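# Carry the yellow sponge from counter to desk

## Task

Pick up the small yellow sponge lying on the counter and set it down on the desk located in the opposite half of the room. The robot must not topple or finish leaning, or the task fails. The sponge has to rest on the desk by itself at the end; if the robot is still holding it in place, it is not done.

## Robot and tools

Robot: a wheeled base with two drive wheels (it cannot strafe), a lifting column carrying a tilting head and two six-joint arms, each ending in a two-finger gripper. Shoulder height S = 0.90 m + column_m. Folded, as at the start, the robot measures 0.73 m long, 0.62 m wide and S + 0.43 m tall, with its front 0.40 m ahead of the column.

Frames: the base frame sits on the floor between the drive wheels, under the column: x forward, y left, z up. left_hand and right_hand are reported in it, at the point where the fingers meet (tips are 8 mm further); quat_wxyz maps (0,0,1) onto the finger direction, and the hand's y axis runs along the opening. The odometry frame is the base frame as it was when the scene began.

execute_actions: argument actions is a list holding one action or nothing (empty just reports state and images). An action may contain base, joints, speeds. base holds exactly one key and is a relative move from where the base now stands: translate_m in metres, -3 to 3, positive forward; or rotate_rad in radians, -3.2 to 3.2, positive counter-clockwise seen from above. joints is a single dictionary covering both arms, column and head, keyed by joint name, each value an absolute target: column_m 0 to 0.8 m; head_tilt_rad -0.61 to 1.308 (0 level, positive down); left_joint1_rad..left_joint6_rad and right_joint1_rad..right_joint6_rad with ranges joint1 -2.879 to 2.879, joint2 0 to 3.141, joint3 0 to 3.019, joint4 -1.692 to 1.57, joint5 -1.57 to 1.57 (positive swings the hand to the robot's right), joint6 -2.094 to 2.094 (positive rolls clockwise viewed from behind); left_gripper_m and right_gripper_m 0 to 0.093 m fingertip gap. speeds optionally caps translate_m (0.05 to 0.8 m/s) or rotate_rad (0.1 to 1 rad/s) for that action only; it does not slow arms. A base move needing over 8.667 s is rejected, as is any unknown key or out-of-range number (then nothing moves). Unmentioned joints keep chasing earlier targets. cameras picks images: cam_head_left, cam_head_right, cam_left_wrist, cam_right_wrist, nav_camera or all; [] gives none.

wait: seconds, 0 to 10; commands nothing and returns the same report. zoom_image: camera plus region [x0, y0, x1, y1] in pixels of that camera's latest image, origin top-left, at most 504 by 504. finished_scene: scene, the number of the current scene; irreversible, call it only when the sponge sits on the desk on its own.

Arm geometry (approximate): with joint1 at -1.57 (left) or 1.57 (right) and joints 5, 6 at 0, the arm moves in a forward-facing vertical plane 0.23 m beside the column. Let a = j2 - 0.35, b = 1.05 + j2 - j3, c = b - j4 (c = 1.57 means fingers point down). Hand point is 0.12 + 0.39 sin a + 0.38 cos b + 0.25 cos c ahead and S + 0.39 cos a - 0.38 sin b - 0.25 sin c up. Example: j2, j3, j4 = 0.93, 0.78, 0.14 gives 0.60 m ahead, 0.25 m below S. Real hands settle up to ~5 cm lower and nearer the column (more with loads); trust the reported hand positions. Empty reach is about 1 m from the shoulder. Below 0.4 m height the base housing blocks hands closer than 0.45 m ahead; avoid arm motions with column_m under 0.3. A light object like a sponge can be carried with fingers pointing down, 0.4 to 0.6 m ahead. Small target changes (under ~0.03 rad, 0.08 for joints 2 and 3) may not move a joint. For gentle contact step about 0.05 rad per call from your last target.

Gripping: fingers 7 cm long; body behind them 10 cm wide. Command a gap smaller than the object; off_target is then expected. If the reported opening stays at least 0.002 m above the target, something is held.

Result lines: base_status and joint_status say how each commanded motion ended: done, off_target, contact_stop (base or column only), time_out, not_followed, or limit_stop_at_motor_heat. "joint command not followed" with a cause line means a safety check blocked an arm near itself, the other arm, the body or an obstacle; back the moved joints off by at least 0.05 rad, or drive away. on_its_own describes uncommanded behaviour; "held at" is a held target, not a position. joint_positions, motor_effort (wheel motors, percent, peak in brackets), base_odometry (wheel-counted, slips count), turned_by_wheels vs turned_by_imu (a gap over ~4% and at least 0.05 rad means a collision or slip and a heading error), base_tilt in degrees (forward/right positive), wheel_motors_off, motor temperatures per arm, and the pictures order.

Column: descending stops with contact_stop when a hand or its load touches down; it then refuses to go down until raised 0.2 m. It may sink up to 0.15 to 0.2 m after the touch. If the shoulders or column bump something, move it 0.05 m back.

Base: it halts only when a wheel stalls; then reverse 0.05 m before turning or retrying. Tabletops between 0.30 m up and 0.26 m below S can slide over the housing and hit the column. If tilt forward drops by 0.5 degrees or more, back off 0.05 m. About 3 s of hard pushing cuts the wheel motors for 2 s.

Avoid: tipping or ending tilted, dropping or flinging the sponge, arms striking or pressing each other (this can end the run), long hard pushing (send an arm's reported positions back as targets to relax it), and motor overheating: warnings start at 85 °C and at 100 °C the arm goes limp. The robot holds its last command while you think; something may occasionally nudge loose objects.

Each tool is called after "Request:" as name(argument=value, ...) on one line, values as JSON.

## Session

Request:
execute_actions(actions=[])

Scene clock: 0.00 s.
Motor temperatures (°C, as the motors report them): left_arm=[19 19 18 18 19 21] | right_arm=[17 19 20 18 17 17]
base_odometry: x=+0.000 y=+0.000 heading=+0.000 (m, m, rad; odometry frame)
turned_by_wheels: +0.000 (rad since the last result)
turned_by_imu: +0.000 (rad since the last result)
base_tilt: forward=+0.4 right=+0.6 (deg)
base_status: not commanded
joint_positions: column_m=+0.555 head_tilt_rad=+0.867 left_joint1_rad=-1.545 left_joint2_rad=+0.903 left_joint3_rad=+0.370 left_joint4_rad=-0.958 left_joint5_rad=-0.006 left_joint6_rad=+0.012 left_gripper_m=+0.094 right_joint1_rad=+1.574 right_joint2_rad=+0.887 right_joint3_rad=+0.414 right_joint4_rad=-0.975 right_joint5_rad=+0.039 right_joint6_rad=-0.102 right_gripper_m=+0.094
joint_status: not commanded
wheel_motors_off: 0
motor_effort: left_wheel=+1 right_wheel=+4 (%)
left_hand: x=+0.1214 y=+0.2306 z=+1.2624 quat_wxyz=(+0.465, +0.004, -0.885, -0.007) (m; base frame)
right_hand: x=+0.1454 y=-0.2316 z=+1.2576 quat_wxyz=(+0.446, +0.056, -0.893, -0.006) (m; base frame)
pictures: cam_head_left, cam_head_right, cam_left_wrist, cam_right_wrist, nav_camera
camera_calibration (this result's frames):
cam_head_left: T_world_to_cam=[[0.0846, -0.994356, -0.0640158, 0.112047], [-0.782795, -0.0265751, -0.621712, 1.00182], [0.616502, 0.102708, -0.780626, 1.09018], [0, 0, 0, 1]] pos_world=[0.102644, 0.0260676, 1.48104]
cam_head_right: T_world_to_cam=[[0.0819071, -0.994238, -0.069152, 0.0524143], [-0.79374, -0.0231143, -0.607818, 0.983822], [0.602717, 0.104673, -0.79106, 1.10656], [0, 0, 0, 1]] pos_world=[0.10966, -0.040975, 1.47697]
cam_left_wrist: T_world_to_cam=[[0.000159333, -0.999756, -0.022111, 0.258255], [0.0331184, -0.0220936, 0.999207, -1.25619], [-0.999451, -0.000891487, 0.0331067, 0.204296], [0, 0, 0, 1]] pos_world=[0.245745, 0.23062, 1.25414]
cam_right_wrist: T_world_to_cam=[[0.113505, -0.991975, -0.0557038, -0.180207], [-0.017205, -0.0580202, 0.998167, -1.26107], [-0.993388, -0.112338, -0.0236525, 0.269875], [0, 0, 0, 1]] pos_world=[0.266848, -0.221611, 1.2551]
Images, in order (width x height): cam_head_left 672x504, cam_head_right 672x504, cam_left_wrist 672x504, cam_right_wrist 672x504, nav_camera 672x504.

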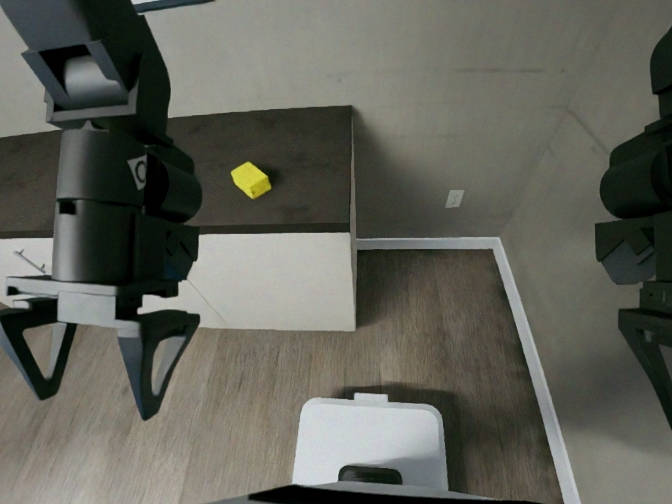

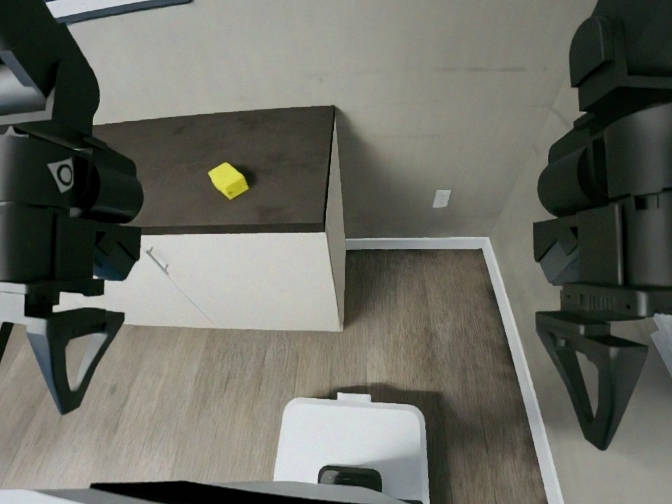

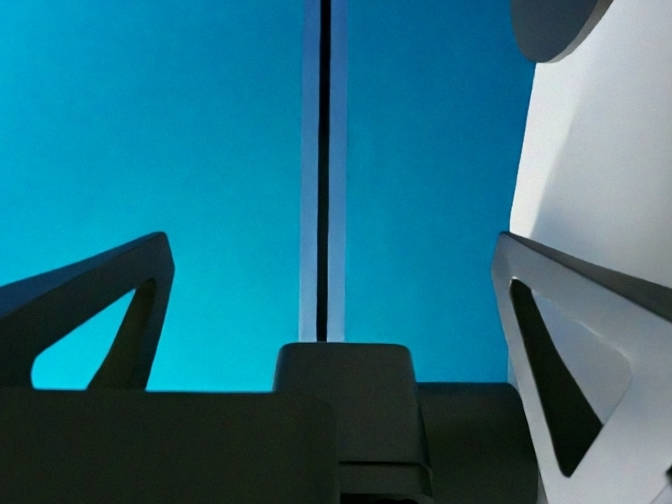

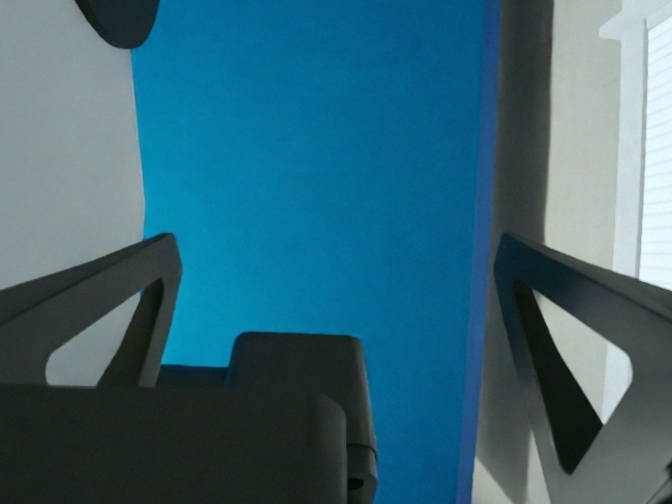

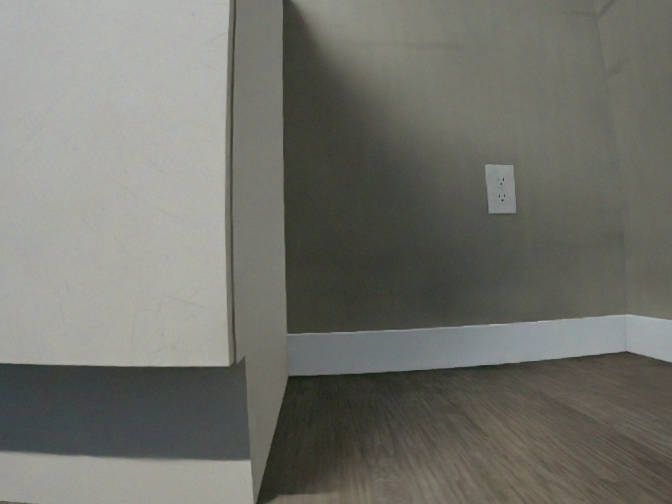

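Request:
execute_actions(actions=[{"base":{"rotate_rad":0.135},"joints":{"left_joint1_rad":-1.57,"left_joint2_rad":1.25,"left_joint3_rad":1.55,"left_joint4_rad":-0.82,"left_joint5_rad":0,"left_joint6_rad":-1.0,"column_m":0.5,"head_tilt_rad":0.9}}], cameras=["cam_head_left"])

Request:
execute_actions(actions=[{"base":{"translate_m":0.12},"speeds":{"translate_m":0.2}}], cameras=["cam_head_left","cam_left_wrist","nav_camera"])

Scene clock: 10.57 s.
Motor temperatures (°C, as the motors report them): left_arm=[19 19 18 18 19 21] | right_arm=[17 19 20 18 17 17]
base_odometry: x=+0.000 y=+0.000 heading=+0.133 (m, m, rad; odometry frame)
turned_by_wheels: +0.133 (rad since the last result)
turned_by_imu: +0.135 (rad since the last result)
base_tilt: forward=+0.4 right=+0.6 (deg)
base_status: done
joint_positions: column_m=+0.500 head_tilt_rad=+0.901 left_joint1_rad=-1.564 left_joint2_rad=+1.250 left_joint3_rad=+1.533 left_joint4_rad=-0.824 left_joint5_rad=-0.001 left_joint6_rad=-0.988 left_gripper_m=+0.094 right_joint1_rad=+1.574 right_joint2_rad=+0.887 right_joint3_rad=+0.414 right_joint4_rad=-0.975 right_joint5_rad=+0.039 right_joint6_rad=-0.102 right_gripper_m=+0.094
joint_status: all done
wheel_motors_off: 0
motor_effort: left_wheel=-2(32) right_wheel=+7(45) (%)
left_hand: x=+0.6976 y=+0.2284 z=+1.1299 quat_wxyz=(+0.006, +0.476, -0.880, -0.007) (m; base frame)
right_hand: x=+0.1454 y=-0.2316 z=+1.2027 quat_wxyz=(+0.446, +0.056, -0.893, -0.006) (m; base frame)
pictures: cam_head_left
camera_calibration (this result's frames):
cam_head_left: T_world_to_cam=[[0.0823554, -0.994356, -0.0668787, 0.112897], [-0.803651, -0.0265751, -0.594508, 0.928287], [0.589375, 0.102708, -0.801304, 1.07938], [0, 0, 0, 1]] pos_world=[0.100559, 0.0260676, 1.42434]
Images, in order (width x height): cam_head_left 672x504.

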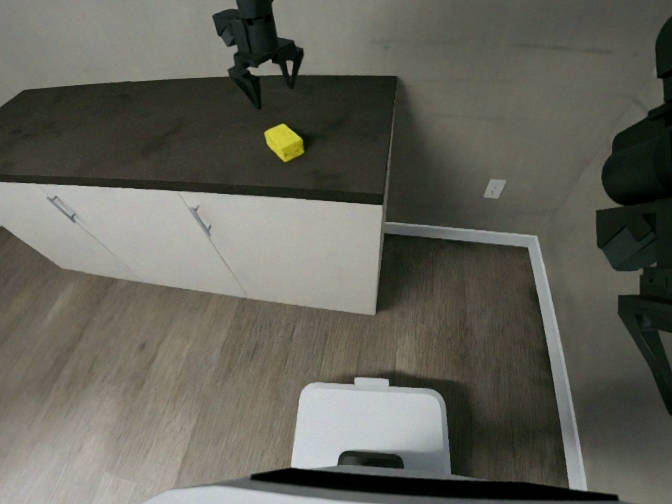

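Scene clock: 12.27 s.
Motor temperatures (°C, as the motors report them): left_arm=[19 19 19 18 19 21] | right_arm=[17 19 20 18 17 17]
base_odometry: x=+0.119 y=+0.016 heading=+0.134 (m, m, rad; odometry frame)
turned_by_wheels: +0.001 (rad since the last result)
turned_by_imu: +0.001 (rad since the last result)
base_tilt: forward=+0.4 right=+0.6 (deg)
base_status: done
joint_positions: column_m=+0.500 head_tilt_rad=+0.901 left_joint1_rad=-1.565 left_joint2_rad=+1.250 left_joint3_rad=+1.533 left_joint4_rad=-0.824 left_joint5_rad=-0.001 left_joint6_rad=-0.989 left_gripper_m=+0.094 right_joint1_rad=+1.574 right_joint2_rad=+0.887 right_joint3_rad=+0.414 right_joint4_rad=-0.975 right_joint5_rad=+0.039 right_joint6_rad=-0.102 right_gripper_m=+0.094
joint_status: not commanded
wheel_motors_off: 0
motor_effort: left_wheel=+3(48) right_wheel=+0(69) (%)
left_hand: x=+0.6976 y=+0.2282 z=+1.1299 quat_wxyz=(+0.006, +0.476, -0.879, -0.007) (m; base frame)
right_hand: x=+0.1454 y=-0.2316 z=+1.2027 quat_wxyz=(+0.446, +0.056, -0.893, -0.006) (m; base frame)
pictures: cam_head_left, cam_left_wrist, nav_camera
camera_calibration (this result's frames):
cam_head_left: T_world_to_cam=[[0.082318, -0.994356, -0.0669248, 0.112967], [-0.803984, -0.0265751, -0.594057, 0.927635], [0.588926, 0.102708, -0.801634, 1.0799], [0, 0, 0, 1]] pos_world=[0.100524, 0.0260676, 1.42431]
cam_left_wrist: T_world_to_cam=[[0.839104, -0.543511, -0.0223614, -0.436203], [-0.424604, -0.680116, 0.597624, -0.219746], [-0.340023, -0.491974, -0.801465, 1.37957], [0, 0, 0, 1]] pos_world=[0.741801, 0.292179, 1.22725]
Images, in order (width x height): cam_head_left 672x504, cam_left_wrist 672x504, nav_camera 672x504.

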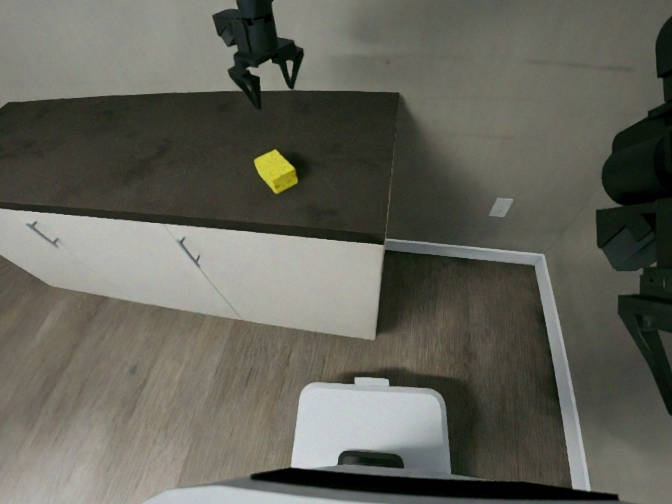

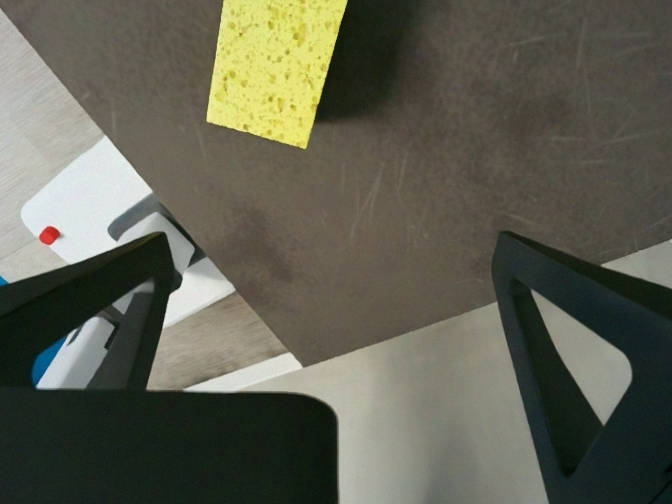

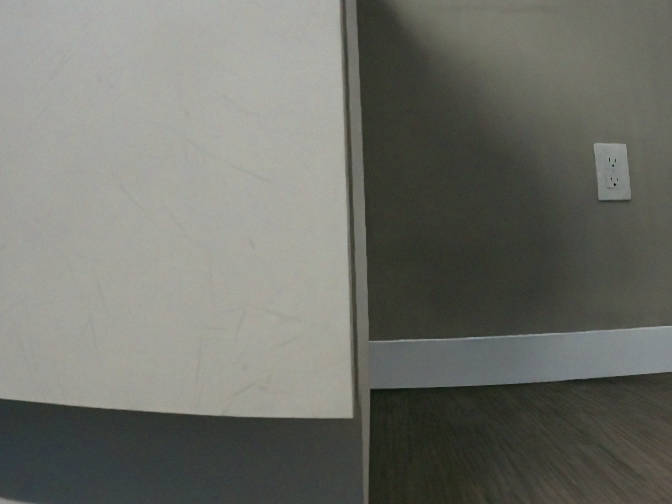

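Request:
execute_actions(actions=[{"base":{"translate_m":0.02},"joints":{"left_joint1_rad":-1.52,"left_joint6_rad":-0.75,"column_m":0.4}}], cameras=["cam_head_left","cam_left_wrist"])

Scene clock: 22.07 s.
Motor temperatures (°C, as the motors report them): left_arm=[19 20 19 18 19 21] | right_arm=[17 19 20 18 17 17]
base_odometry: x=+0.139 y=+0.019 heading=+0.135 (m, m, rad; odometry frame)
turned_by_wheels: +0.001 (rad since the last result)
turned_by_imu: +0.002 (rad since the last result)
base_tilt: forward=+0.5 right=+0.7 (deg)
base_status: done
joint_positions: column_m=+0.400 head_tilt_rad=+0.902 left_joint1_rad=-1.520 left_joint2_rad=+1.250 left_joint3_rad=+1.535 left_joint4_rad=-0.824 left_joint5_rad=-0.001 left_joint6_rad=-0.761 left_gripper_m=+0.094 right_joint1_rad=+1.574 right_joint2_rad=+0.887 right_joint3_rad=+0.414 right_joint4_rad=-0.975 right_joint5_rad=+0.039 right_joint6_rad=-0.102 right_gripper_m=+0.094
joint_status: all done
wheel_motors_off: 0
motor_effort: left_wheel=+0(43) right_wheel=+0(42) (%)
left_hand: x=+0.6982 y=+0.2523 z=+1.0310 quat_wxyz=(-0.001, +0.383, -0.923, -0.024) (m; base frame)
right_hand: x=+0.1452 y=-0.2316 z=+1.1027 quat_wxyz=(+0.446, +0.056, -0.893, -0.006) (m; base frame)
pictures: cam_head_left, cam_left_wrist
camera_calibration (this result's frames):
cam_head_left: T_world_to_cam=[[0.0823103, -0.994356, -0.0669343, 0.106288], [-0.804052, -0.0265751, -0.593965, 0.868097], [0.588834, 0.102708, -0.801702, 0.999823], [0, 0, 0, 1]] pos_world=[0.100517, 0.0260676, 1.32429]
cam_left_wrist: T_world_to_cam=[[0.71061, -0.702041, -0.0465999, -0.271105], [-0.554165, -0.599277, 0.577727, -0.0533534], [-0.433514, -0.384714, -0.814899, 1.36447], [0, 0, 0, 1]] pos_world=[0.754599, 0.30263, 1.13009]
Images, in order (width x height): cam_head_left 672x504, cam_left_wrist 672x504.

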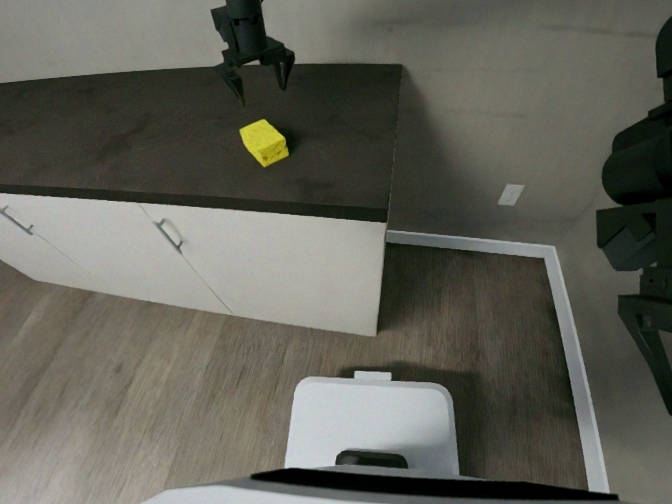

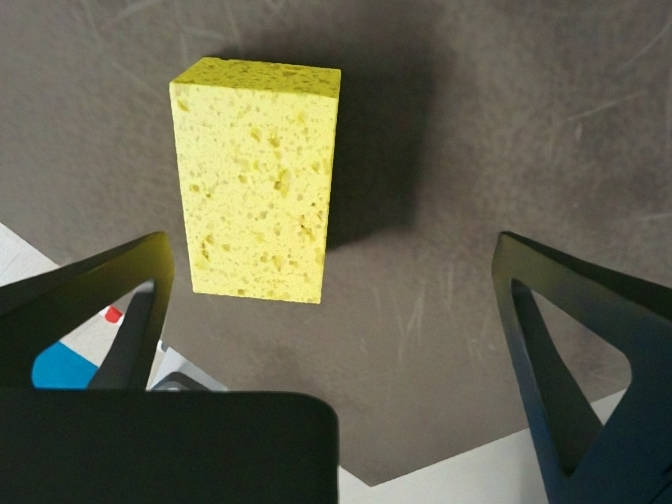

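Request:
execute_actions(actions=[{"base":{"translate_m":-0.035},"joints":{"left_joint1_rad":-1.48,"column_m":0.37}}], cameras=["cam_left_wrist"])

Scene clock: 28.63 s.
Motor temperatures (°C, as the motors report them): left_arm=[19 20 20 18 19 21] | right_arm=[17 19 20 18 17 17]
base_odometry: x=+0.104 y=+0.014 heading=+0.133 (m, m, rad; odometry frame)
turned_by_wheels: -0.002 (rad since the last result)
turned_by_imu: -0.001 (rad since the last result)
base_tilt: forward=+0.4 right=+0.6 (deg)
base_status: done
joint_positions: column_m=+0.370 head_tilt_rad=+0.902 left_joint1_rad=-1.481 left_joint2_rad=+1.250 left_joint3_rad=+1.534 left_joint4_rad=-0.824 left_joint5_rad=-0.001 left_joint6_rad=-0.761 left_gripper_m=+0.094 right_joint1_rad=+1.574 right_joint2_rad=+0.887 right_joint3_rad=+0.411 right_joint4_rad=-0.975 right_joint5_rad=+0.039 right_joint6_rad=-0.102 right_gripper_m=+0.094
joint_status: all done
wheel_motors_off: 0
motor_effort: left_wheel=+0(40) right_wheel=+1(64) (%)
left_hand: x=+0.6973 y=+0.2733 z=+1.0022 quat_wxyz=(-0.007, +0.392, -0.919, -0.039) (m; base frame)
right_hand: x=+0.1436 y=-0.2316 z=+1.0733 quat_wxyz=(+0.447, +0.056, -0.893, -0.006) (m; base frame)
pictures: cam_left_wrist
camera_calibration (this result's frames):
cam_left_wrist: T_world_to_cam=[[0.723978, -0.686259, -0.0700283, -0.247253], [-0.542104, -0.628784, 0.557452, -0.00467705], [-0.42659, -0.365621, -0.82725, 1.35094], [0, 0, 0, 1]] pos_world=[0.752766, 0.321309, 1.10285]
Images, in order (width x height): cam_left_wrist 672x504.

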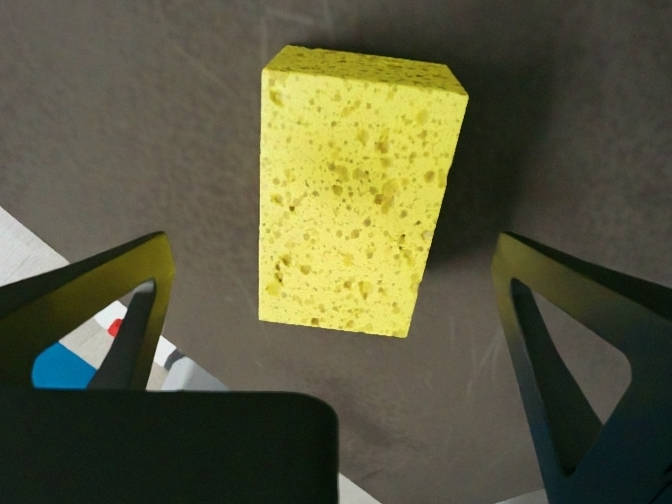

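Request:
execute_actions(actions=[{"base":{"translate_m":0.011},"joints":{"left_joint6_rad":-0.66,"column_m":0.335}}], cameras=["cam_left_wrist"])

Scene clock: 32.40 s.
Motor temperatures (°C, as the motors report them): left_arm=[19 20 20 18 19 21] | right_arm=[17 19 20 18 17 17]
base_odometry: x=+0.115 y=+0.015 heading=+0.133 (m, m, rad; odometry frame)
turned_by_wheels: +0.001 (rad since the last result)
turned_by_imu: +0.002 (rad since the last result)
base_tilt: forward=+0.4 right=+0.7 (deg)
base_status: done
joint_positions: column_m=+0.335 head_tilt_rad=+0.902 left_joint1_rad=-1.481 left_joint2_rad=+1.250 left_joint3_rad=+1.534 left_joint4_rad=-0.824 left_joint5_rad=-0.001 left_joint6_rad=-0.671 left_gripper_m=+0.094 right_joint1_rad=+1.574 right_joint2_rad=+0.887 right_joint3_rad=+0.413 right_joint4_rad=-0.975 right_joint5_rad=+0.039 right_joint6_rad=-0.102 right_gripper_m=+0.094
joint_status: all done
wheel_motors_off: 0
motor_effort: left_wheel=+2(35) right_wheel=-1(38) (%)
left_hand: x=+0.6973 y=+0.2733 z=+0.9672 quat_wxyz=(-0.005, +0.350, -0.936, -0.039) (m; base frame)
right_hand: x=+0.1448 y=-0.2316 z=+1.0379 quat_wxyz=(+0.446, +0.056, -0.893, -0.006) (m; base frame)
pictures: cam_left_wrist
camera_calibration (this result's frames):
cam_left_wrist: T_world_to_cam=[[0.659341, -0.748225, -0.0736761, -0.184172], [-0.592152, -0.57718, 0.562334, 0.0309057], [-0.463277, -0.327142, -0.823622, 1.33354], [0, 0, 0, 1]] pos_world=[0.757533, 0.316294, 1.06739]
Images, in order (width x height): cam_left_wrist 672x504.

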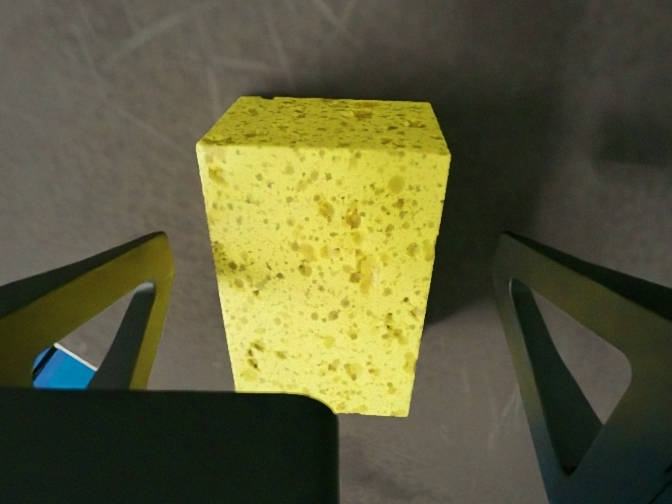

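Request:
execute_actions(actions=[{"joints":{"column_m":0.292}}], cameras=["cam_left_wrist","cam_head_left"])

Scene clock: 39.00 s.
Motor temperatures (°C, as the motors report them): left_arm=[19 21 20 18 19 21] | right_arm=[17 19 20 18 17 17]
base_odometry: x=+0.115 y=+0.015 heading=+0.133 (m, m, rad; odometry frame)
turned_by_wheels: +0.000 (rad since the last result)
turned_by_imu: +0.001 (rad since the last result)
base_tilt: forward=+0.4 right=+0.6 (deg)
base_status: not commanded
joint_positions: column_m=+0.292 head_tilt_rad=+0.902 left_joint1_rad=-1.481 left_joint2_rad=+1.240 left_joint3_rad=+1.535 left_joint4_rad=-0.824 left_joint5_rad=+0.001 left_joint6_rad=-0.670 left_gripper_m=+0.094 right_joint1_rad=+1.574 right_joint2_rad=+0.887 right_joint3_rad=+0.413 right_joint4_rad=-0.975 right_joint5_rad=+0.039 right_joint6_rad=-0.102 right_gripper_m=+0.094
joint_status: all done
wheel_motors_off: 0
motor_effort: left_wheel=+4(3) right_wheel=-2(3) (%)
left_hand: x=+0.7003 y=+0.2729 z=+0.9304 quat_wxyz=(-0.010, +0.350, -0.936, -0.037) (m; base frame)
right_hand: x=+0.1448 y=-0.2316 z=+0.9949 quat_wxyz=(+0.446, +0.056, -0.893, -0.006) (m; base frame)
pictures: cam_head_left, cam_left_wrist
camera_calibration (this result's frames):
cam_head_left: T_world_to_cam=[[0.0822904, -0.994356, -0.0669587, 0.0990903], [-0.804228, -0.0265751, -0.593726, 0.803647], [0.588596, 0.102708, -0.801876, 0.913467], [0, 0, 0, 1]] pos_world=[0.100499, 0.0260676, 1.21627]
cam_left_wrist: T_world_to_cam=[[0.658475, -0.74969, -0.0661472, -0.195151], [-0.599312, -0.575491, 0.556448, 0.0631386], [-0.455231, -0.326764, -0.828245, 1.30308], [0, 0, 0, 1]] pos_world=[0.759543, 0.315833, 1.03123]
Images, in order (width x height): cam_head_left 672x504, cam_left_wrist 672x504.

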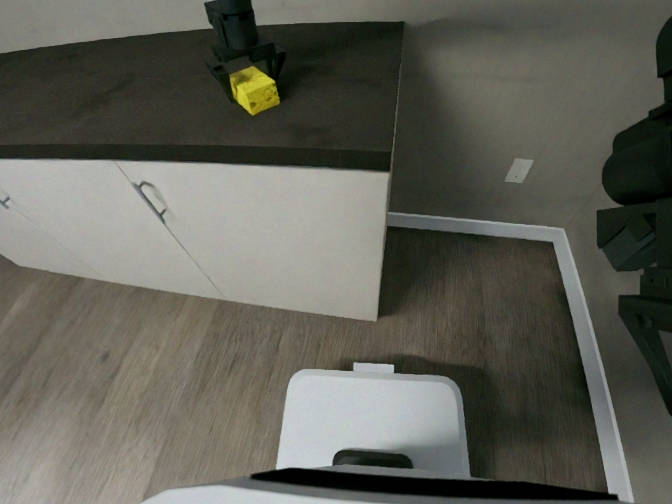

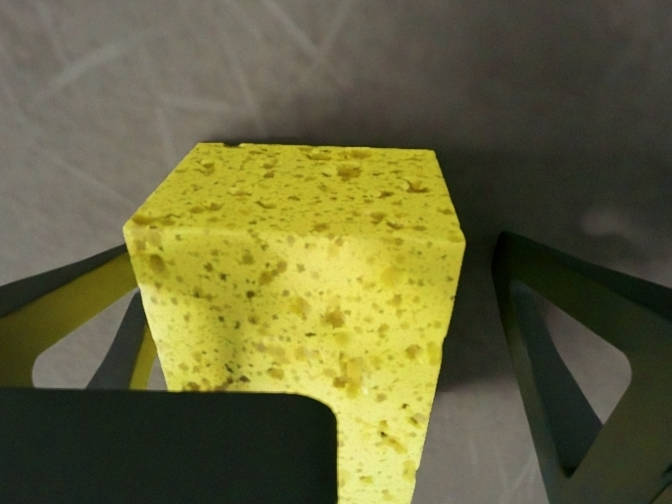

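Request:
execute_actions(actions=[{"joints":{"column_m":0.345}}], cameras=[])

Request:
execute_actions(actions=[{"base":{"translate_m":-0.027},"joints":{"left_joint1_rad":-1.515}}], cameras=["cam_left_wrist"])

Scene clock: 46.40 s.
Motor temperatures (°C, as the motors report them): left_arm=[19 21 20 18 19 21] | right_arm=[17 19 20 18 17 17]
base_odometry: x=+0.115 y=+0.015 heading=+0.133 (m, m, rad; odometry frame)
turned_by_wheels: +0.000 (rad since the last result)
turned_by_imu: +0.001 (rad since the last result)
base_tilt: forward=+0.4 right=+0.5 (deg)
base_status: not commanded
joint_positions: column_m=+0.345 head_tilt_rad=+0.902 left_joint1_rad=-1.481 left_joint2_rad=+1.240 left_joint3_rad=+1.535 left_joint4_rad=-0.824 left_joint5_rad=+0.001 left_joint6_rad=-0.670 left_gripper_m=+0.094 right_joint1_rad=+1.574 right_joint2_rad=+0.887 right_joint3_rad=+0.413 right_joint4_rad=-0.975 right_joint5_rad=+0.039 right_joint6_rad=-0.102 right_gripper_m=+0.094
joint_status: all done
wheel_motors_off: 0
motor_effort: left_wheel=+4(3) right_wheel=-3(3) (%)
left_hand: x=+0.7001 y=+0.2729 z=+0.9829 quat_wxyz=(-0.010, +0.350, -0.936, -0.037) (m; base frame)
right_hand: x=+0.1448 y=-0.2316 z=+1.0478 quat_wxyz=(+0.446, +0.056, -0.893, -0.006) (m; base frame)
pictures: none
No camera images: the call's "cameras" was empty. Leave "cameras" out to get every camera's image.

Scene clock: 47.43 s.
Motor temperatures (°C, as the motors report them): left_arm=[19 21 20 18 19 21] | right_arm=[17 19 20 18 17 17]
base_odometry: x=+0.088 y=+0.012 heading=+0.131 (m, m, rad; odometry frame)
turned_by_wheels: -0.002 (rad since the last result)
turned_by_imu: -0.002 (rad since the last result)
base_tilt: forward=+0.4 right=+0.5 (deg)
base_status: done
joint_positions: column_m=+0.345 head_tilt_rad=+0.902 left_joint1_rad=-1.512 left_joint2_rad=+1.240 left_joint3_rad=+1.534 left_joint4_rad=-0.824 left_joint5_rad=+0.001 left_joint6_rad=-0.670 left_gripper_m=+0.094 right_joint1_rad=+1.574 right_joint2_rad=+0.886 right_joint3_rad=+0.411 right_joint4_rad=-0.975 right_joint5_rad=+0.039 right_joint6_rad=-0.102 right_gripper_m=+0.094
joint_status: all done
wheel_motors_off: 0
motor_effort: left_wheel=-1(48) right_wheel=+1(66) (%)
left_hand: x=+0.7003 y=+0.2565 z=+0.9816 quat_wxyz=(-0.005, +0.343, -0.939, -0.025) (m; base frame)
right_hand: x=+0.1439 y=-0.2316 z=+1.0481 quat_wxyz=(+0.447, +0.056, -0.893, -0.006) (m; base frame)
pictures: cam_left_wrist
camera_calibration (this result's frames):
cam_left_wrist: T_world_to_cam=[[0.646934, -0.76107, -0.0474292, -0.21142], [-0.606991, -0.551614, 0.572087, 0.00911872], [-0.461561, -0.341313, -0.81882, 1.33908], [0, 0, 0, 1]] pos_world=[0.760375, 0.301169, 1.08122]
Images, in order (width x height): cam_left_wrist 672x504.

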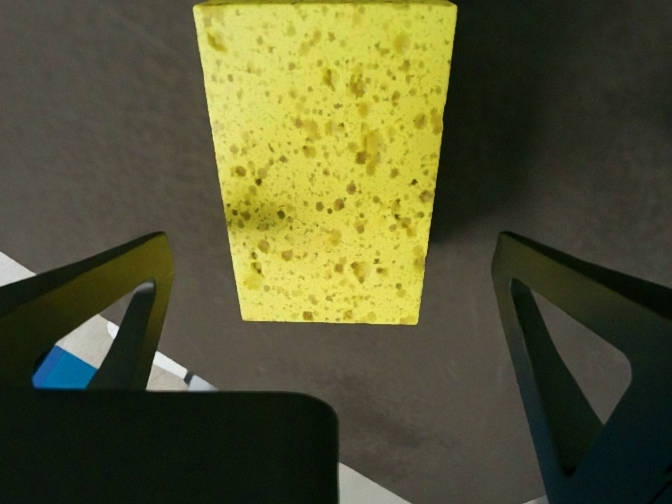

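Request:
execute_actions(actions=[{"joints":{"column_m":0.292}}], cameras=["cam_left_wrist","cam_head_left"])

Scene clock: 52.67 s.
Motor temperatures (°C, as the motors report them): left_arm=[19 21 20 18 19 21] | right_arm=[17 19 20 18 17 17]
base_odometry: x=+0.088 y=+0.012 heading=+0.131 (m, m, rad; odometry frame)
turned_by_wheels: +0.000 (rad since the last result)
turned_by_imu: +0.001 (rad since the last result)
base_tilt: forward=+0.4 right=+0.6 (deg)
base_status: not commanded
joint_positions: column_m=+0.292 head_tilt_rad=+0.902 left_joint1_rad=-1.512 left_joint2_rad=+1.240 left_joint3_rad=+1.534 left_joint4_rad=-0.824 left_joint5_rad=+0.001 left_joint6_rad=-0.670 left_gripper_m=+0.094 right_joint1_rad=+1.574 right_joint2_rad=+0.886 right_joint3_rad=+0.411 right_joint4_rad=-0.975 right_joint5_rad=+0.039 right_joint6_rad=-0.102 right_gripper_m=+0.094
joint_status: all done
wheel_motors_off: 0
motor_effort: left_wheel=-3(3) right_wheel=+3(4) (%)
left_hand: x=+0.7005 y=+0.2564 z=+0.9292 quat_wxyz=(-0.005, +0.343, -0.939, -0.025) (m; base frame)
right_hand: x=+0.1439 y=-0.2316 z=+0.9952 quat_wxyz=(+0.447, +0.056, -0.893, -0.006) (m; base frame)
pictures: cam_head_left, cam_left_wrist
camera_calibration (this result's frames):
cam_head_left: T_world_to_cam=[[0.0822737, -0.994356, -0.0669792, 0.0991179], [-0.804376, -0.0265751, -0.593526, 0.803404], [0.588397, 0.102708, -0.802023, 0.913671], [0, 0, 0, 1]] pos_world=[0.100483, 0.0260676, 1.21627]
cam_left_wrist: T_world_to_cam=[[0.646942, -0.761111, -0.0466561, -0.214818], [-0.607454, -0.551386, 0.571816, 0.0397372], [-0.460941, -0.34159, -0.819054, 1.29603], [0, 0, 0, 1]] pos_world=[0.760505, 0.301121, 1.02877]
Images, in order (width x height): cam_head_left 672x504, cam_left_wrist 672x504.

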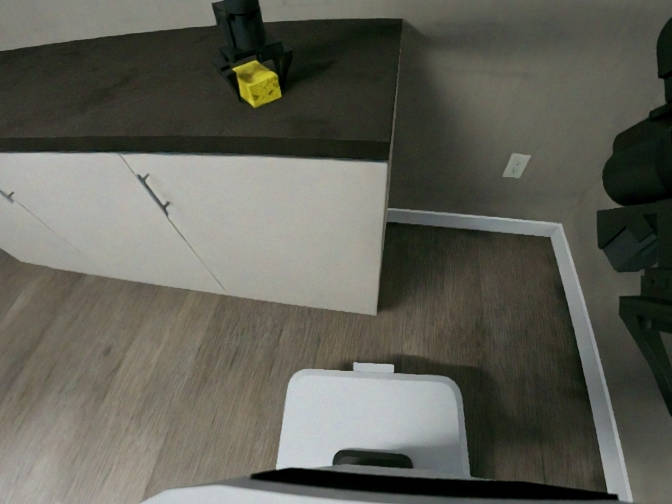

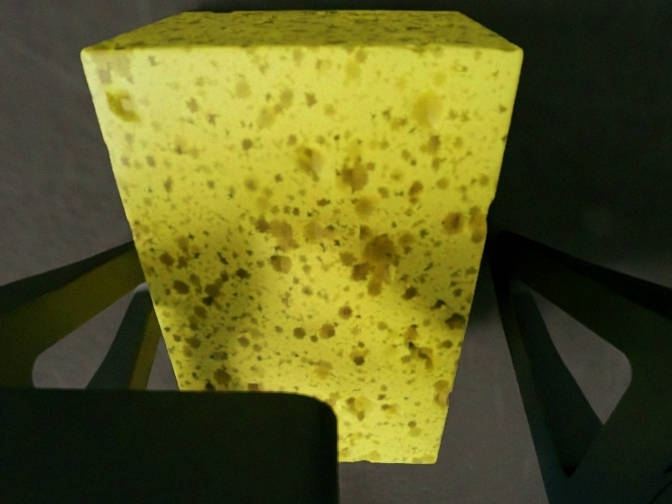

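Good.

Request:
execute_actions(actions=[{"joints":{"left_gripper_m":0.04}}], cameras=[])

Request:
execute_actions(actions=[{"joints":{"column_m":0.45,"head_tilt_rad":0.5}}], cameras=["cam_left_wrist","cam_head_left"])

Scene clock: 56.93 s.
Motor temperatures (°C, as the motors report them): left_arm=[19 21 20 18 19 21] | right_arm=[17 19 20 18 17 17]
base_odometry: x=+0.088 y=+0.012 heading=+0.131 (m, m, rad; odometry frame)
turned_by_wheels: +0.000 (rad since the last result)
turned_by_imu: +0.001 (rad since the last result)
base_tilt: forward=+0.4 right=+0.6 (deg)
base_status: not commanded
joint_positions: column_m=+0.292 head_tilt_rad=+0.902 left_joint1_rad=-1.512 left_joint2_rad=+1.240 left_joint3_rad=+1.534 left_joint4_rad=-0.824 left_joint5_rad=+0.002 left_joint6_rad=-0.670 left_gripper_m=+0.058 right_joint1_rad=+1.574 right_joint2_rad=+0.886 right_joint3_rad=+0.411 right_joint4_rad=-0.975 right_joint5_rad=+0.039 right_joint6_rad=-0.102 right_gripper_m=+0.094
joint_status: left_gripper_m off_target (ended at +0.058, target +0.040)
wheel_motors_off: 0
motor_effort: left_wheel=-3(2) right_wheel=+3(3) (%)
left_hand: x=+0.7005 y=+0.2562 z=+0.9291 quat_wxyz=(-0.005, +0.343, -0.939, -0.024) (m; base frame)
right_hand: x=+0.1439 y=-0.2316 z=+0.9952 quat_wxyz=(+0.447, +0.056, -0.893, -0.006) (m; base frame)
pictures: none
No camera images: the call's "cameras" was empty. Leave "cameras" out to get every camera's image.

Scene clock: 59.57 s.
Motor temperatures (°C, as the motors report them): left_arm=[19 21 20 18 19 21] | right_arm=[17 19 20 18 17 17]
base_odometry: x=+0.088 y=+0.012 heading=+0.131 (m, m, rad; odometry frame)
turned_by_wheels: +0.000 (rad since the last result)
turned_by_imu: +0.001 (rad since the last result)
base_tilt: forward=+0.4 right=+0.6 (deg)
base_status: not commanded
joint_positions: column_m=+0.450 head_tilt_rad=+0.518 left_joint1_rad=-1.512 left_joint2_rad=+1.240 left_joint3_rad=+1.534 left_joint4_rad=-0.824 left_joint5_rad=+0.002 left_joint6_rad=-0.670 left_gripper_m=+0.058 right_joint1_rad=+1.574 right_joint2_rad=+0.886 right_joint3_rad=+0.411 right_joint4_rad=-0.975 right_joint5_rad=+0.039 right_joint6_rad=-0.102 right_gripper_m=+0.094
joint_status: all done
wheel_motors_off: 0
motor_effort: left_wheel=-2(3) right_wheel=+4(4) (%)
left_hand: x=+0.7004 y=+0.2562 z=+1.0868 quat_wxyz=(-0.005, +0.343, -0.939, -0.024) (m; base frame)
right_hand: x=+0.1439 y=-0.2316 z=+1.1531 quat_wxyz=(+0.447, +0.056, -0.893, -0.006) (m; base frame)
pictures: cam_head_left, cam_left_wrist
camera_calibration (this result's frames):
cam_head_left: T_world_to_cam=[[0.101383, -0.994356, -0.0312509, 0.057435], [-0.523206, -0.0265751, -0.851792, 1.25391], [0.846154, 0.102708, -0.522948, 0.626689], [0, 0, 0, 1]] pos_world=[0.119955, 0.0260676, 1.39759]
cam_left_wrist: T_world_to_cam=[[0.646946, -0.761147, -0.0460011, -0.208248], [-0.607241, -0.550741, 0.572663, -0.0518163], [-0.461215, -0.342548, -0.818499, 1.42489], [0, 0, 0, 1]] pos_world=[0.760442, 0.301049, 1.18637]
Images, in order (width x height): cam_head_left 672x504, cam_left_wrist 672x504.

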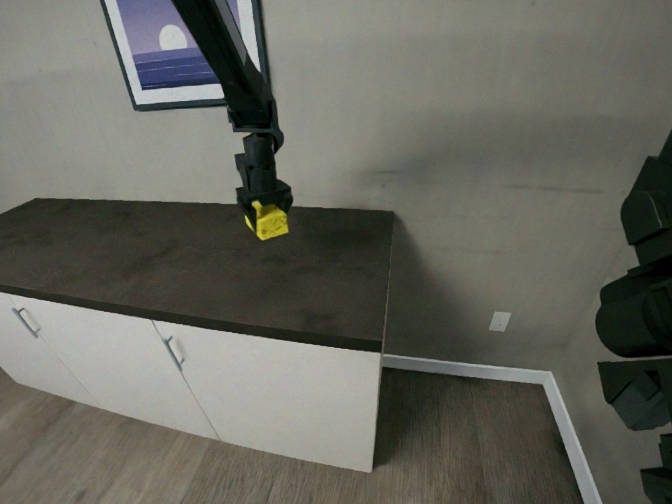

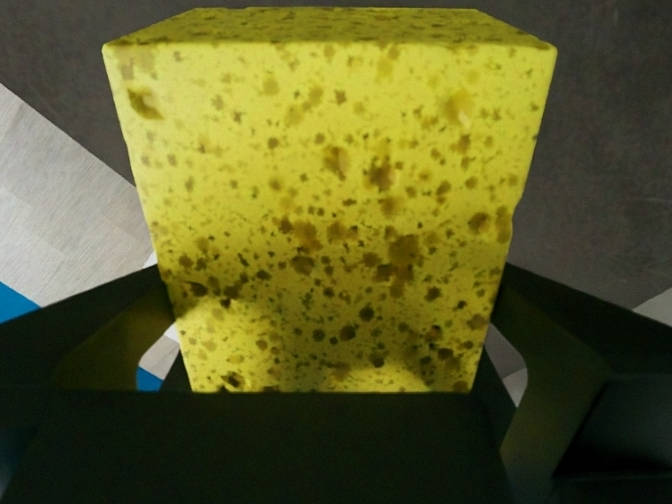

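Request:
execute_actions(actions=[{"base":{"translate_m":-0.09},"joints":{"left_joint1_rad":-1.55,"left_joint2_rad":0.9,"left_joint3_rad":0.75,"left_joint4_rad":-0.4,"head_tilt_rad":0.65}}], cameras=[])

Request:
execute_actions(actions=[{"base":{"rotate_rad":-2.7},"speeds":{"rotate_rad":0.7}}], cameras=["cam_head_left","cam_head_right","nav_camera"])

Scene clock: 71.23 s.
Motor temperatures (°C, as the motors report them): left_arm=[19 21 20 18 19 21] | right_arm=[17 19 20 18 17 17]
base_odometry: x=-0.001 y=+0.000 heading=+0.130 (m, m, rad; odometry frame)
turned_by_wheels: -0.001 (rad since the last result)
turned_by_imu: +0.000 (rad since the last result)
base_tilt: forward=+0.4 right=+0.6 (deg)
base_status: done
joint_positions: column_m=+0.450 head_tilt_rad=+0.654 left_joint1_rad=-1.549 left_joint2_rad=+0.913 left_joint3_rad=+0.733 left_joint4_rad=-0.411 left_joint5_rad=+0.001 left_joint6_rad=-0.670 left_gripper_m=+0.058 right_joint1_rad=+1.574 right_joint2_rad=+0.886 right_joint3_rad=+0.410 right_joint4_rad=-0.975 right_joint5_rad=+0.039 right_joint6_rad=-0.102 right_gripper_m=+0.094
joint_status: all done
wheel_motors_off: 0
motor_effort: left_wheel=-2(64) right_wheel=+0(45) (%)
left_hand: x=+0.4425 y=+0.2339 z=+1.0718 quat_wxyz=(+0.029, +0.334, -0.942, -0.020) (m; base frame)
right_hand: x=+0.1435 y=-0.2316 z=+1.1532 quat_wxyz=(+0.447, +0.056, -0.893, -0.006) (m; base frame)
pictures: none
No camera images: the call's "cameras" was empty. Leave "cameras" out to get every camera's image.

Scene clock: 76.27 s.
Motor temperatures (°C, as the motors report them): left_arm=[19 21 20 18 19 21] | right_arm=[17 19 20 18 17 17]
base_odometry: x=-0.001 y=+0.000 heading=-2.569 (m, m, rad; odometry frame)
turned_by_wheels: -2.699 (rad since the last result)
turned_by_imu: -2.721 (rad since the last result)
base_tilt: forward=+0.4 right=+0.6 (deg)
base_status: done
joint_positions: column_m=+0.450 head_tilt_rad=+0.654 left_joint1_rad=-1.549 left_joint2_rad=+0.913 left_joint3_rad=+0.735 left_joint4_rad=-0.411 left_joint5_rad=+0.001 left_joint6_rad=-0.670 left_gripper_m=+0.058 right_joint1_rad=+1.574 right_joint2_rad=+0.886 right_joint3_rad=+0.410 right_joint4_rad=-0.975 right_joint5_rad=+0.039 right_joint6_rad=-0.102 right_gripper_m=+0.094
joint_status: not commanded
wheel_motors_off: 0
motor_effort: left_wheel=+4(40) right_wheel=-5(55) (%)
left_hand: x=+0.4436 y=+0.2339 z=+1.0721 quat_wxyz=(+0.028, +0.334, -0.942, -0.019) (m; base frame)
right_hand: x=+0.1435 y=-0.2316 z=+1.1532 quat_wxyz=(+0.447, +0.056, -0.893, -0.006) (m; base frame)
pictures: cam_head_left, cam_head_right, nav_camera
camera_calibration (this result's frames):
cam_head_left: T_world_to_cam=[[0.0962238, -0.994356, -0.0446783, 0.0769738], [-0.633624, -0.0265751, -0.773185, 1.14656], [0.767634, 0.102708, -0.632605, 0.788075], [0, 0, 0, 1]] pos_world=[0.114127, 0.0260676, 1.38848]
cam_head_right: T_world_to_cam=[[0.0946779, -0.994238, -0.0502678, 0.0173951], [-0.647259, -0.0231143, -0.76192, 1.13392], [0.756368, 0.104673, -0.645718, 0.807081], [0, 0, 0, 1]] pos_world=[0.121846, -0.040975, 1.38598]
Images, in order (width x height): cam_head_left 672x504, cam_head_right 672x504, nav_camera 672x504.

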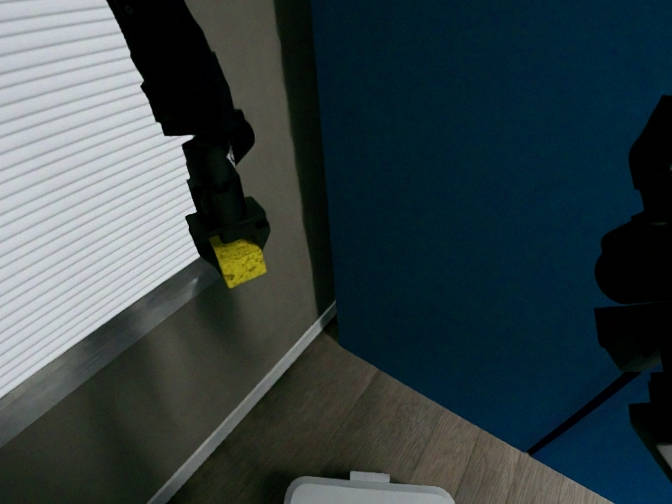

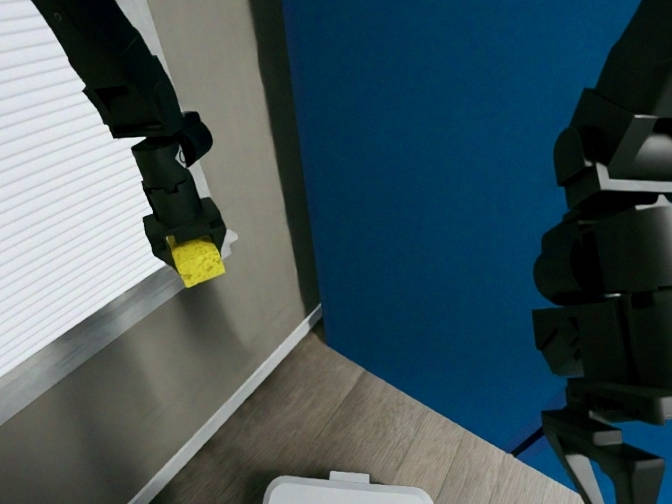

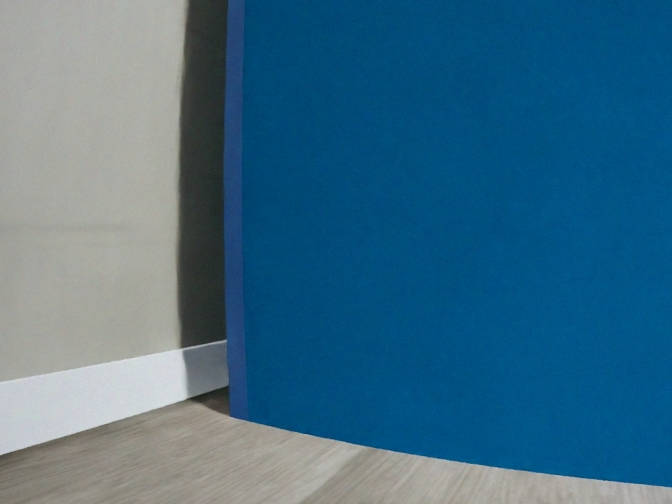

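Request:
execute_actions(actions=[{"base":{"rotate_rad":-2.11},"speeds":{"rotate_rad":0.7},"joints":{"head_tilt_rad":0.5}}], cameras=["cam_head_left","cam_head_right"])

Scene clock: 87.90 s.
Motor temperatures (°C, as the motors report them): left_arm=[19 20 19 18 19 21] | right_arm=[17 19 20 18 17 17]
base_odometry: x=-0.001 y=+0.000 heading=+1.605 (m, m, rad; odometry frame)
turned_by_wheels: -2.109 (rad since the last result)
turned_by_imu: -2.128 (rad since the last result)
base_tilt: forward=+0.4 right=+0.6 (deg)
base_status: done
joint_positions: column_m=+0.450 head_tilt_rad=+0.518 left_joint1_rad=-1.549 left_joint2_rad=+0.913 left_joint3_rad=+0.735 left_joint4_rad=-0.411 left_joint5_rad=+0.001 left_joint6_rad=-0.670 left_gripper_m=+0.058 right_joint1_rad=+1.574 right_joint2_rad=+0.886 right_joint3_rad=+0.411 right_joint4_rad=-0.975 right_joint5_rad=+0.039 right_joint6_rad=-0.102 right_gripper_m=+0.094
joint_status: all done
wheel_motors_off: 0
motor_effort: left_wheel=+4(32) right_wheel=-4(39) (%)
left_hand: x=+0.4436 y=+0.2339 z=+1.0721 quat_wxyz=(+0.028, +0.334, -0.942, -0.019) (m; base frame)
right_hand: x=+0.1437 y=-0.2316 z=+1.1532 quat_wxyz=(+0.447, +0.056, -0.893, -0.006) (m; base frame)
pictures: cam_head_left, cam_head_right
camera_calibration (this result's frames):
cam_head_left: T_world_to_cam=[[0.101372, -0.994356, -0.0312877, 0.0574885], [-0.523516, -0.0265751, -0.851602, 1.25365], [0.845964, 0.102708, -0.523255, 0.627141], [0, 0, 0, 1]] pos_world=[0.119941, 0.0260676, 1.39757]
cam_head_right: T_world_to_cam=[[0.100594, -0.994238, -0.0370346, -0.00190249], [-0.538546, -0.0231143, -0.842279, 1.24388], [0.83657, 0.104673, -0.537768, 0.648063], [0, 0, 0, 1]] pos_world=[0.127927, -0.040975, 1.39613]
Images, in order (width x height): cam_head_left 672x504, cam_head_right 672x504.

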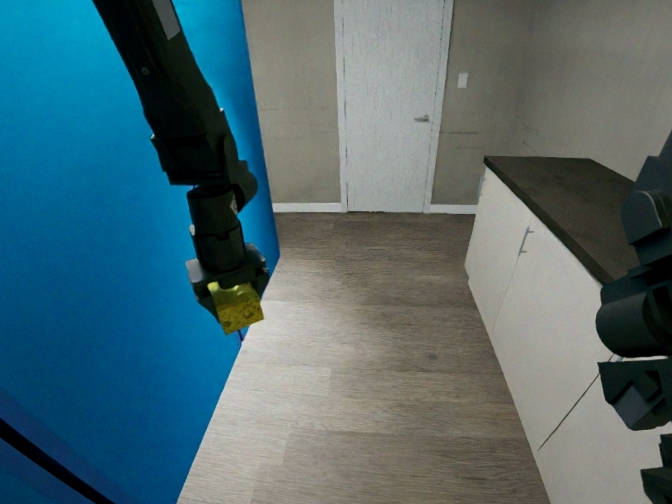

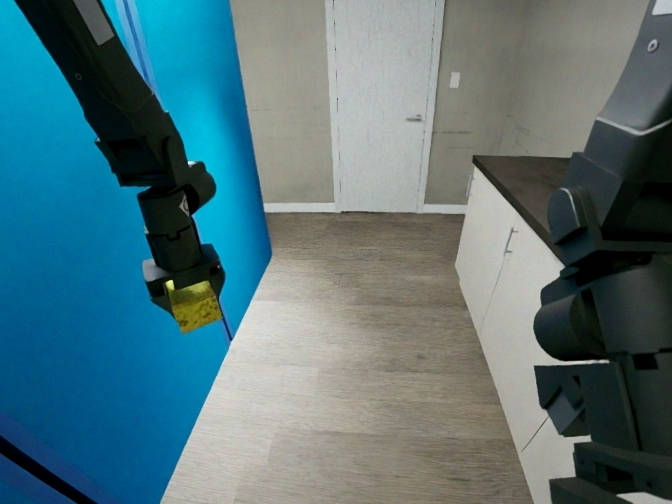

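Request:
execute_actions(actions=[{"base":{"translate_m":2.1},"joints":{"left_joint2_rad":0.7,"left_joint3_rad":0.35,"left_joint4_rad":-0.17,"head_tilt_rad":0.7}}], cameras=["cam_head_left","cam_head_right"])

Scene clock: 102.80 s.
Motor temperatures (°C, as the motors report them): left_arm=[19 20 19 18 19 21] | right_arm=[17 19 20 18 17 17]
base_odometry: x=-0.072 y=+2.099 heading=+1.605 (m, m, rad; odometry frame)
turned_by_wheels: +0.000 (rad since the last result)
turned_by_imu: +0.001 (rad since the last result)
base_tilt: forward=+0.4 right=+0.6 (deg)
base_status: done
joint_positions: column_m=+0.450 head_tilt_rad=+0.703 left_joint1_rad=-1.549 left_joint2_rad=+0.695 left_joint3_rad=+0.345 left_joint4_rad=-0.182 left_joint5_rad=+0.001 left_joint6_rad=-0.670 left_gripper_m=+0.058 right_joint1_rad=+1.574 right_joint2_rad=+0.886 right_joint3_rad=+0.414 right_joint4_rad=-0.975 right_joint5_rad=+0.039 right_joint6_rad=-0.102 right_gripper_m=+0.094
joint_status: all done
wheel_motors_off: 0
motor_effort: left_wheel=-1(56) right_wheel=+1(61) (%)
left_hand: x=+0.3195 y=+0.2321 z=+1.0917 quat_wxyz=(+0.001, +0.334, -0.943, -0.010) (m; base frame)
right_hand: x=+0.1453 y=-0.2316 z=+1.1526 quat_wxyz=(+0.446, +0.056, -0.893, -0.006) (m; base frame)
pictures: cam_head_left, cam_head_right
camera_calibration (this result's frames):
cam_head_left: T_world_to_cam=[[0.0938938, -0.994356, -0.0493876, 0.0838525], [-0.671127, -0.0265751, -0.740866, 1.10203], [0.735372, 0.102708, -0.669835, 0.843148], [0, 0, 0, 1]] pos_world=[0.111699, 0.0260676, 1.38536]
cam_head_right: T_world_to_cam=[[0.0920731, -0.994238, -0.0548937, 0.0241678], [-0.684188, -0.0231143, -0.728939, 1.08841], [0.72347, 0.104673, -0.682374, 0.861361], [0, 0, 0, 1]] pos_world=[0.119285, -0.040975, 1.38248]
Images, in order (width x height): cam_head_left 672x504, cam_head_right 672x504.

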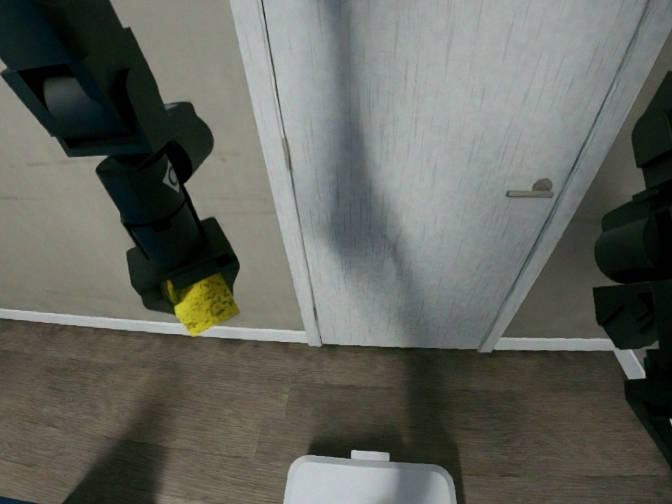

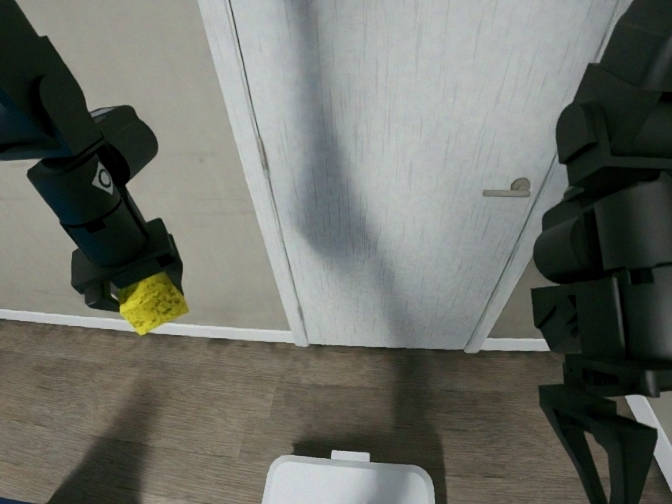

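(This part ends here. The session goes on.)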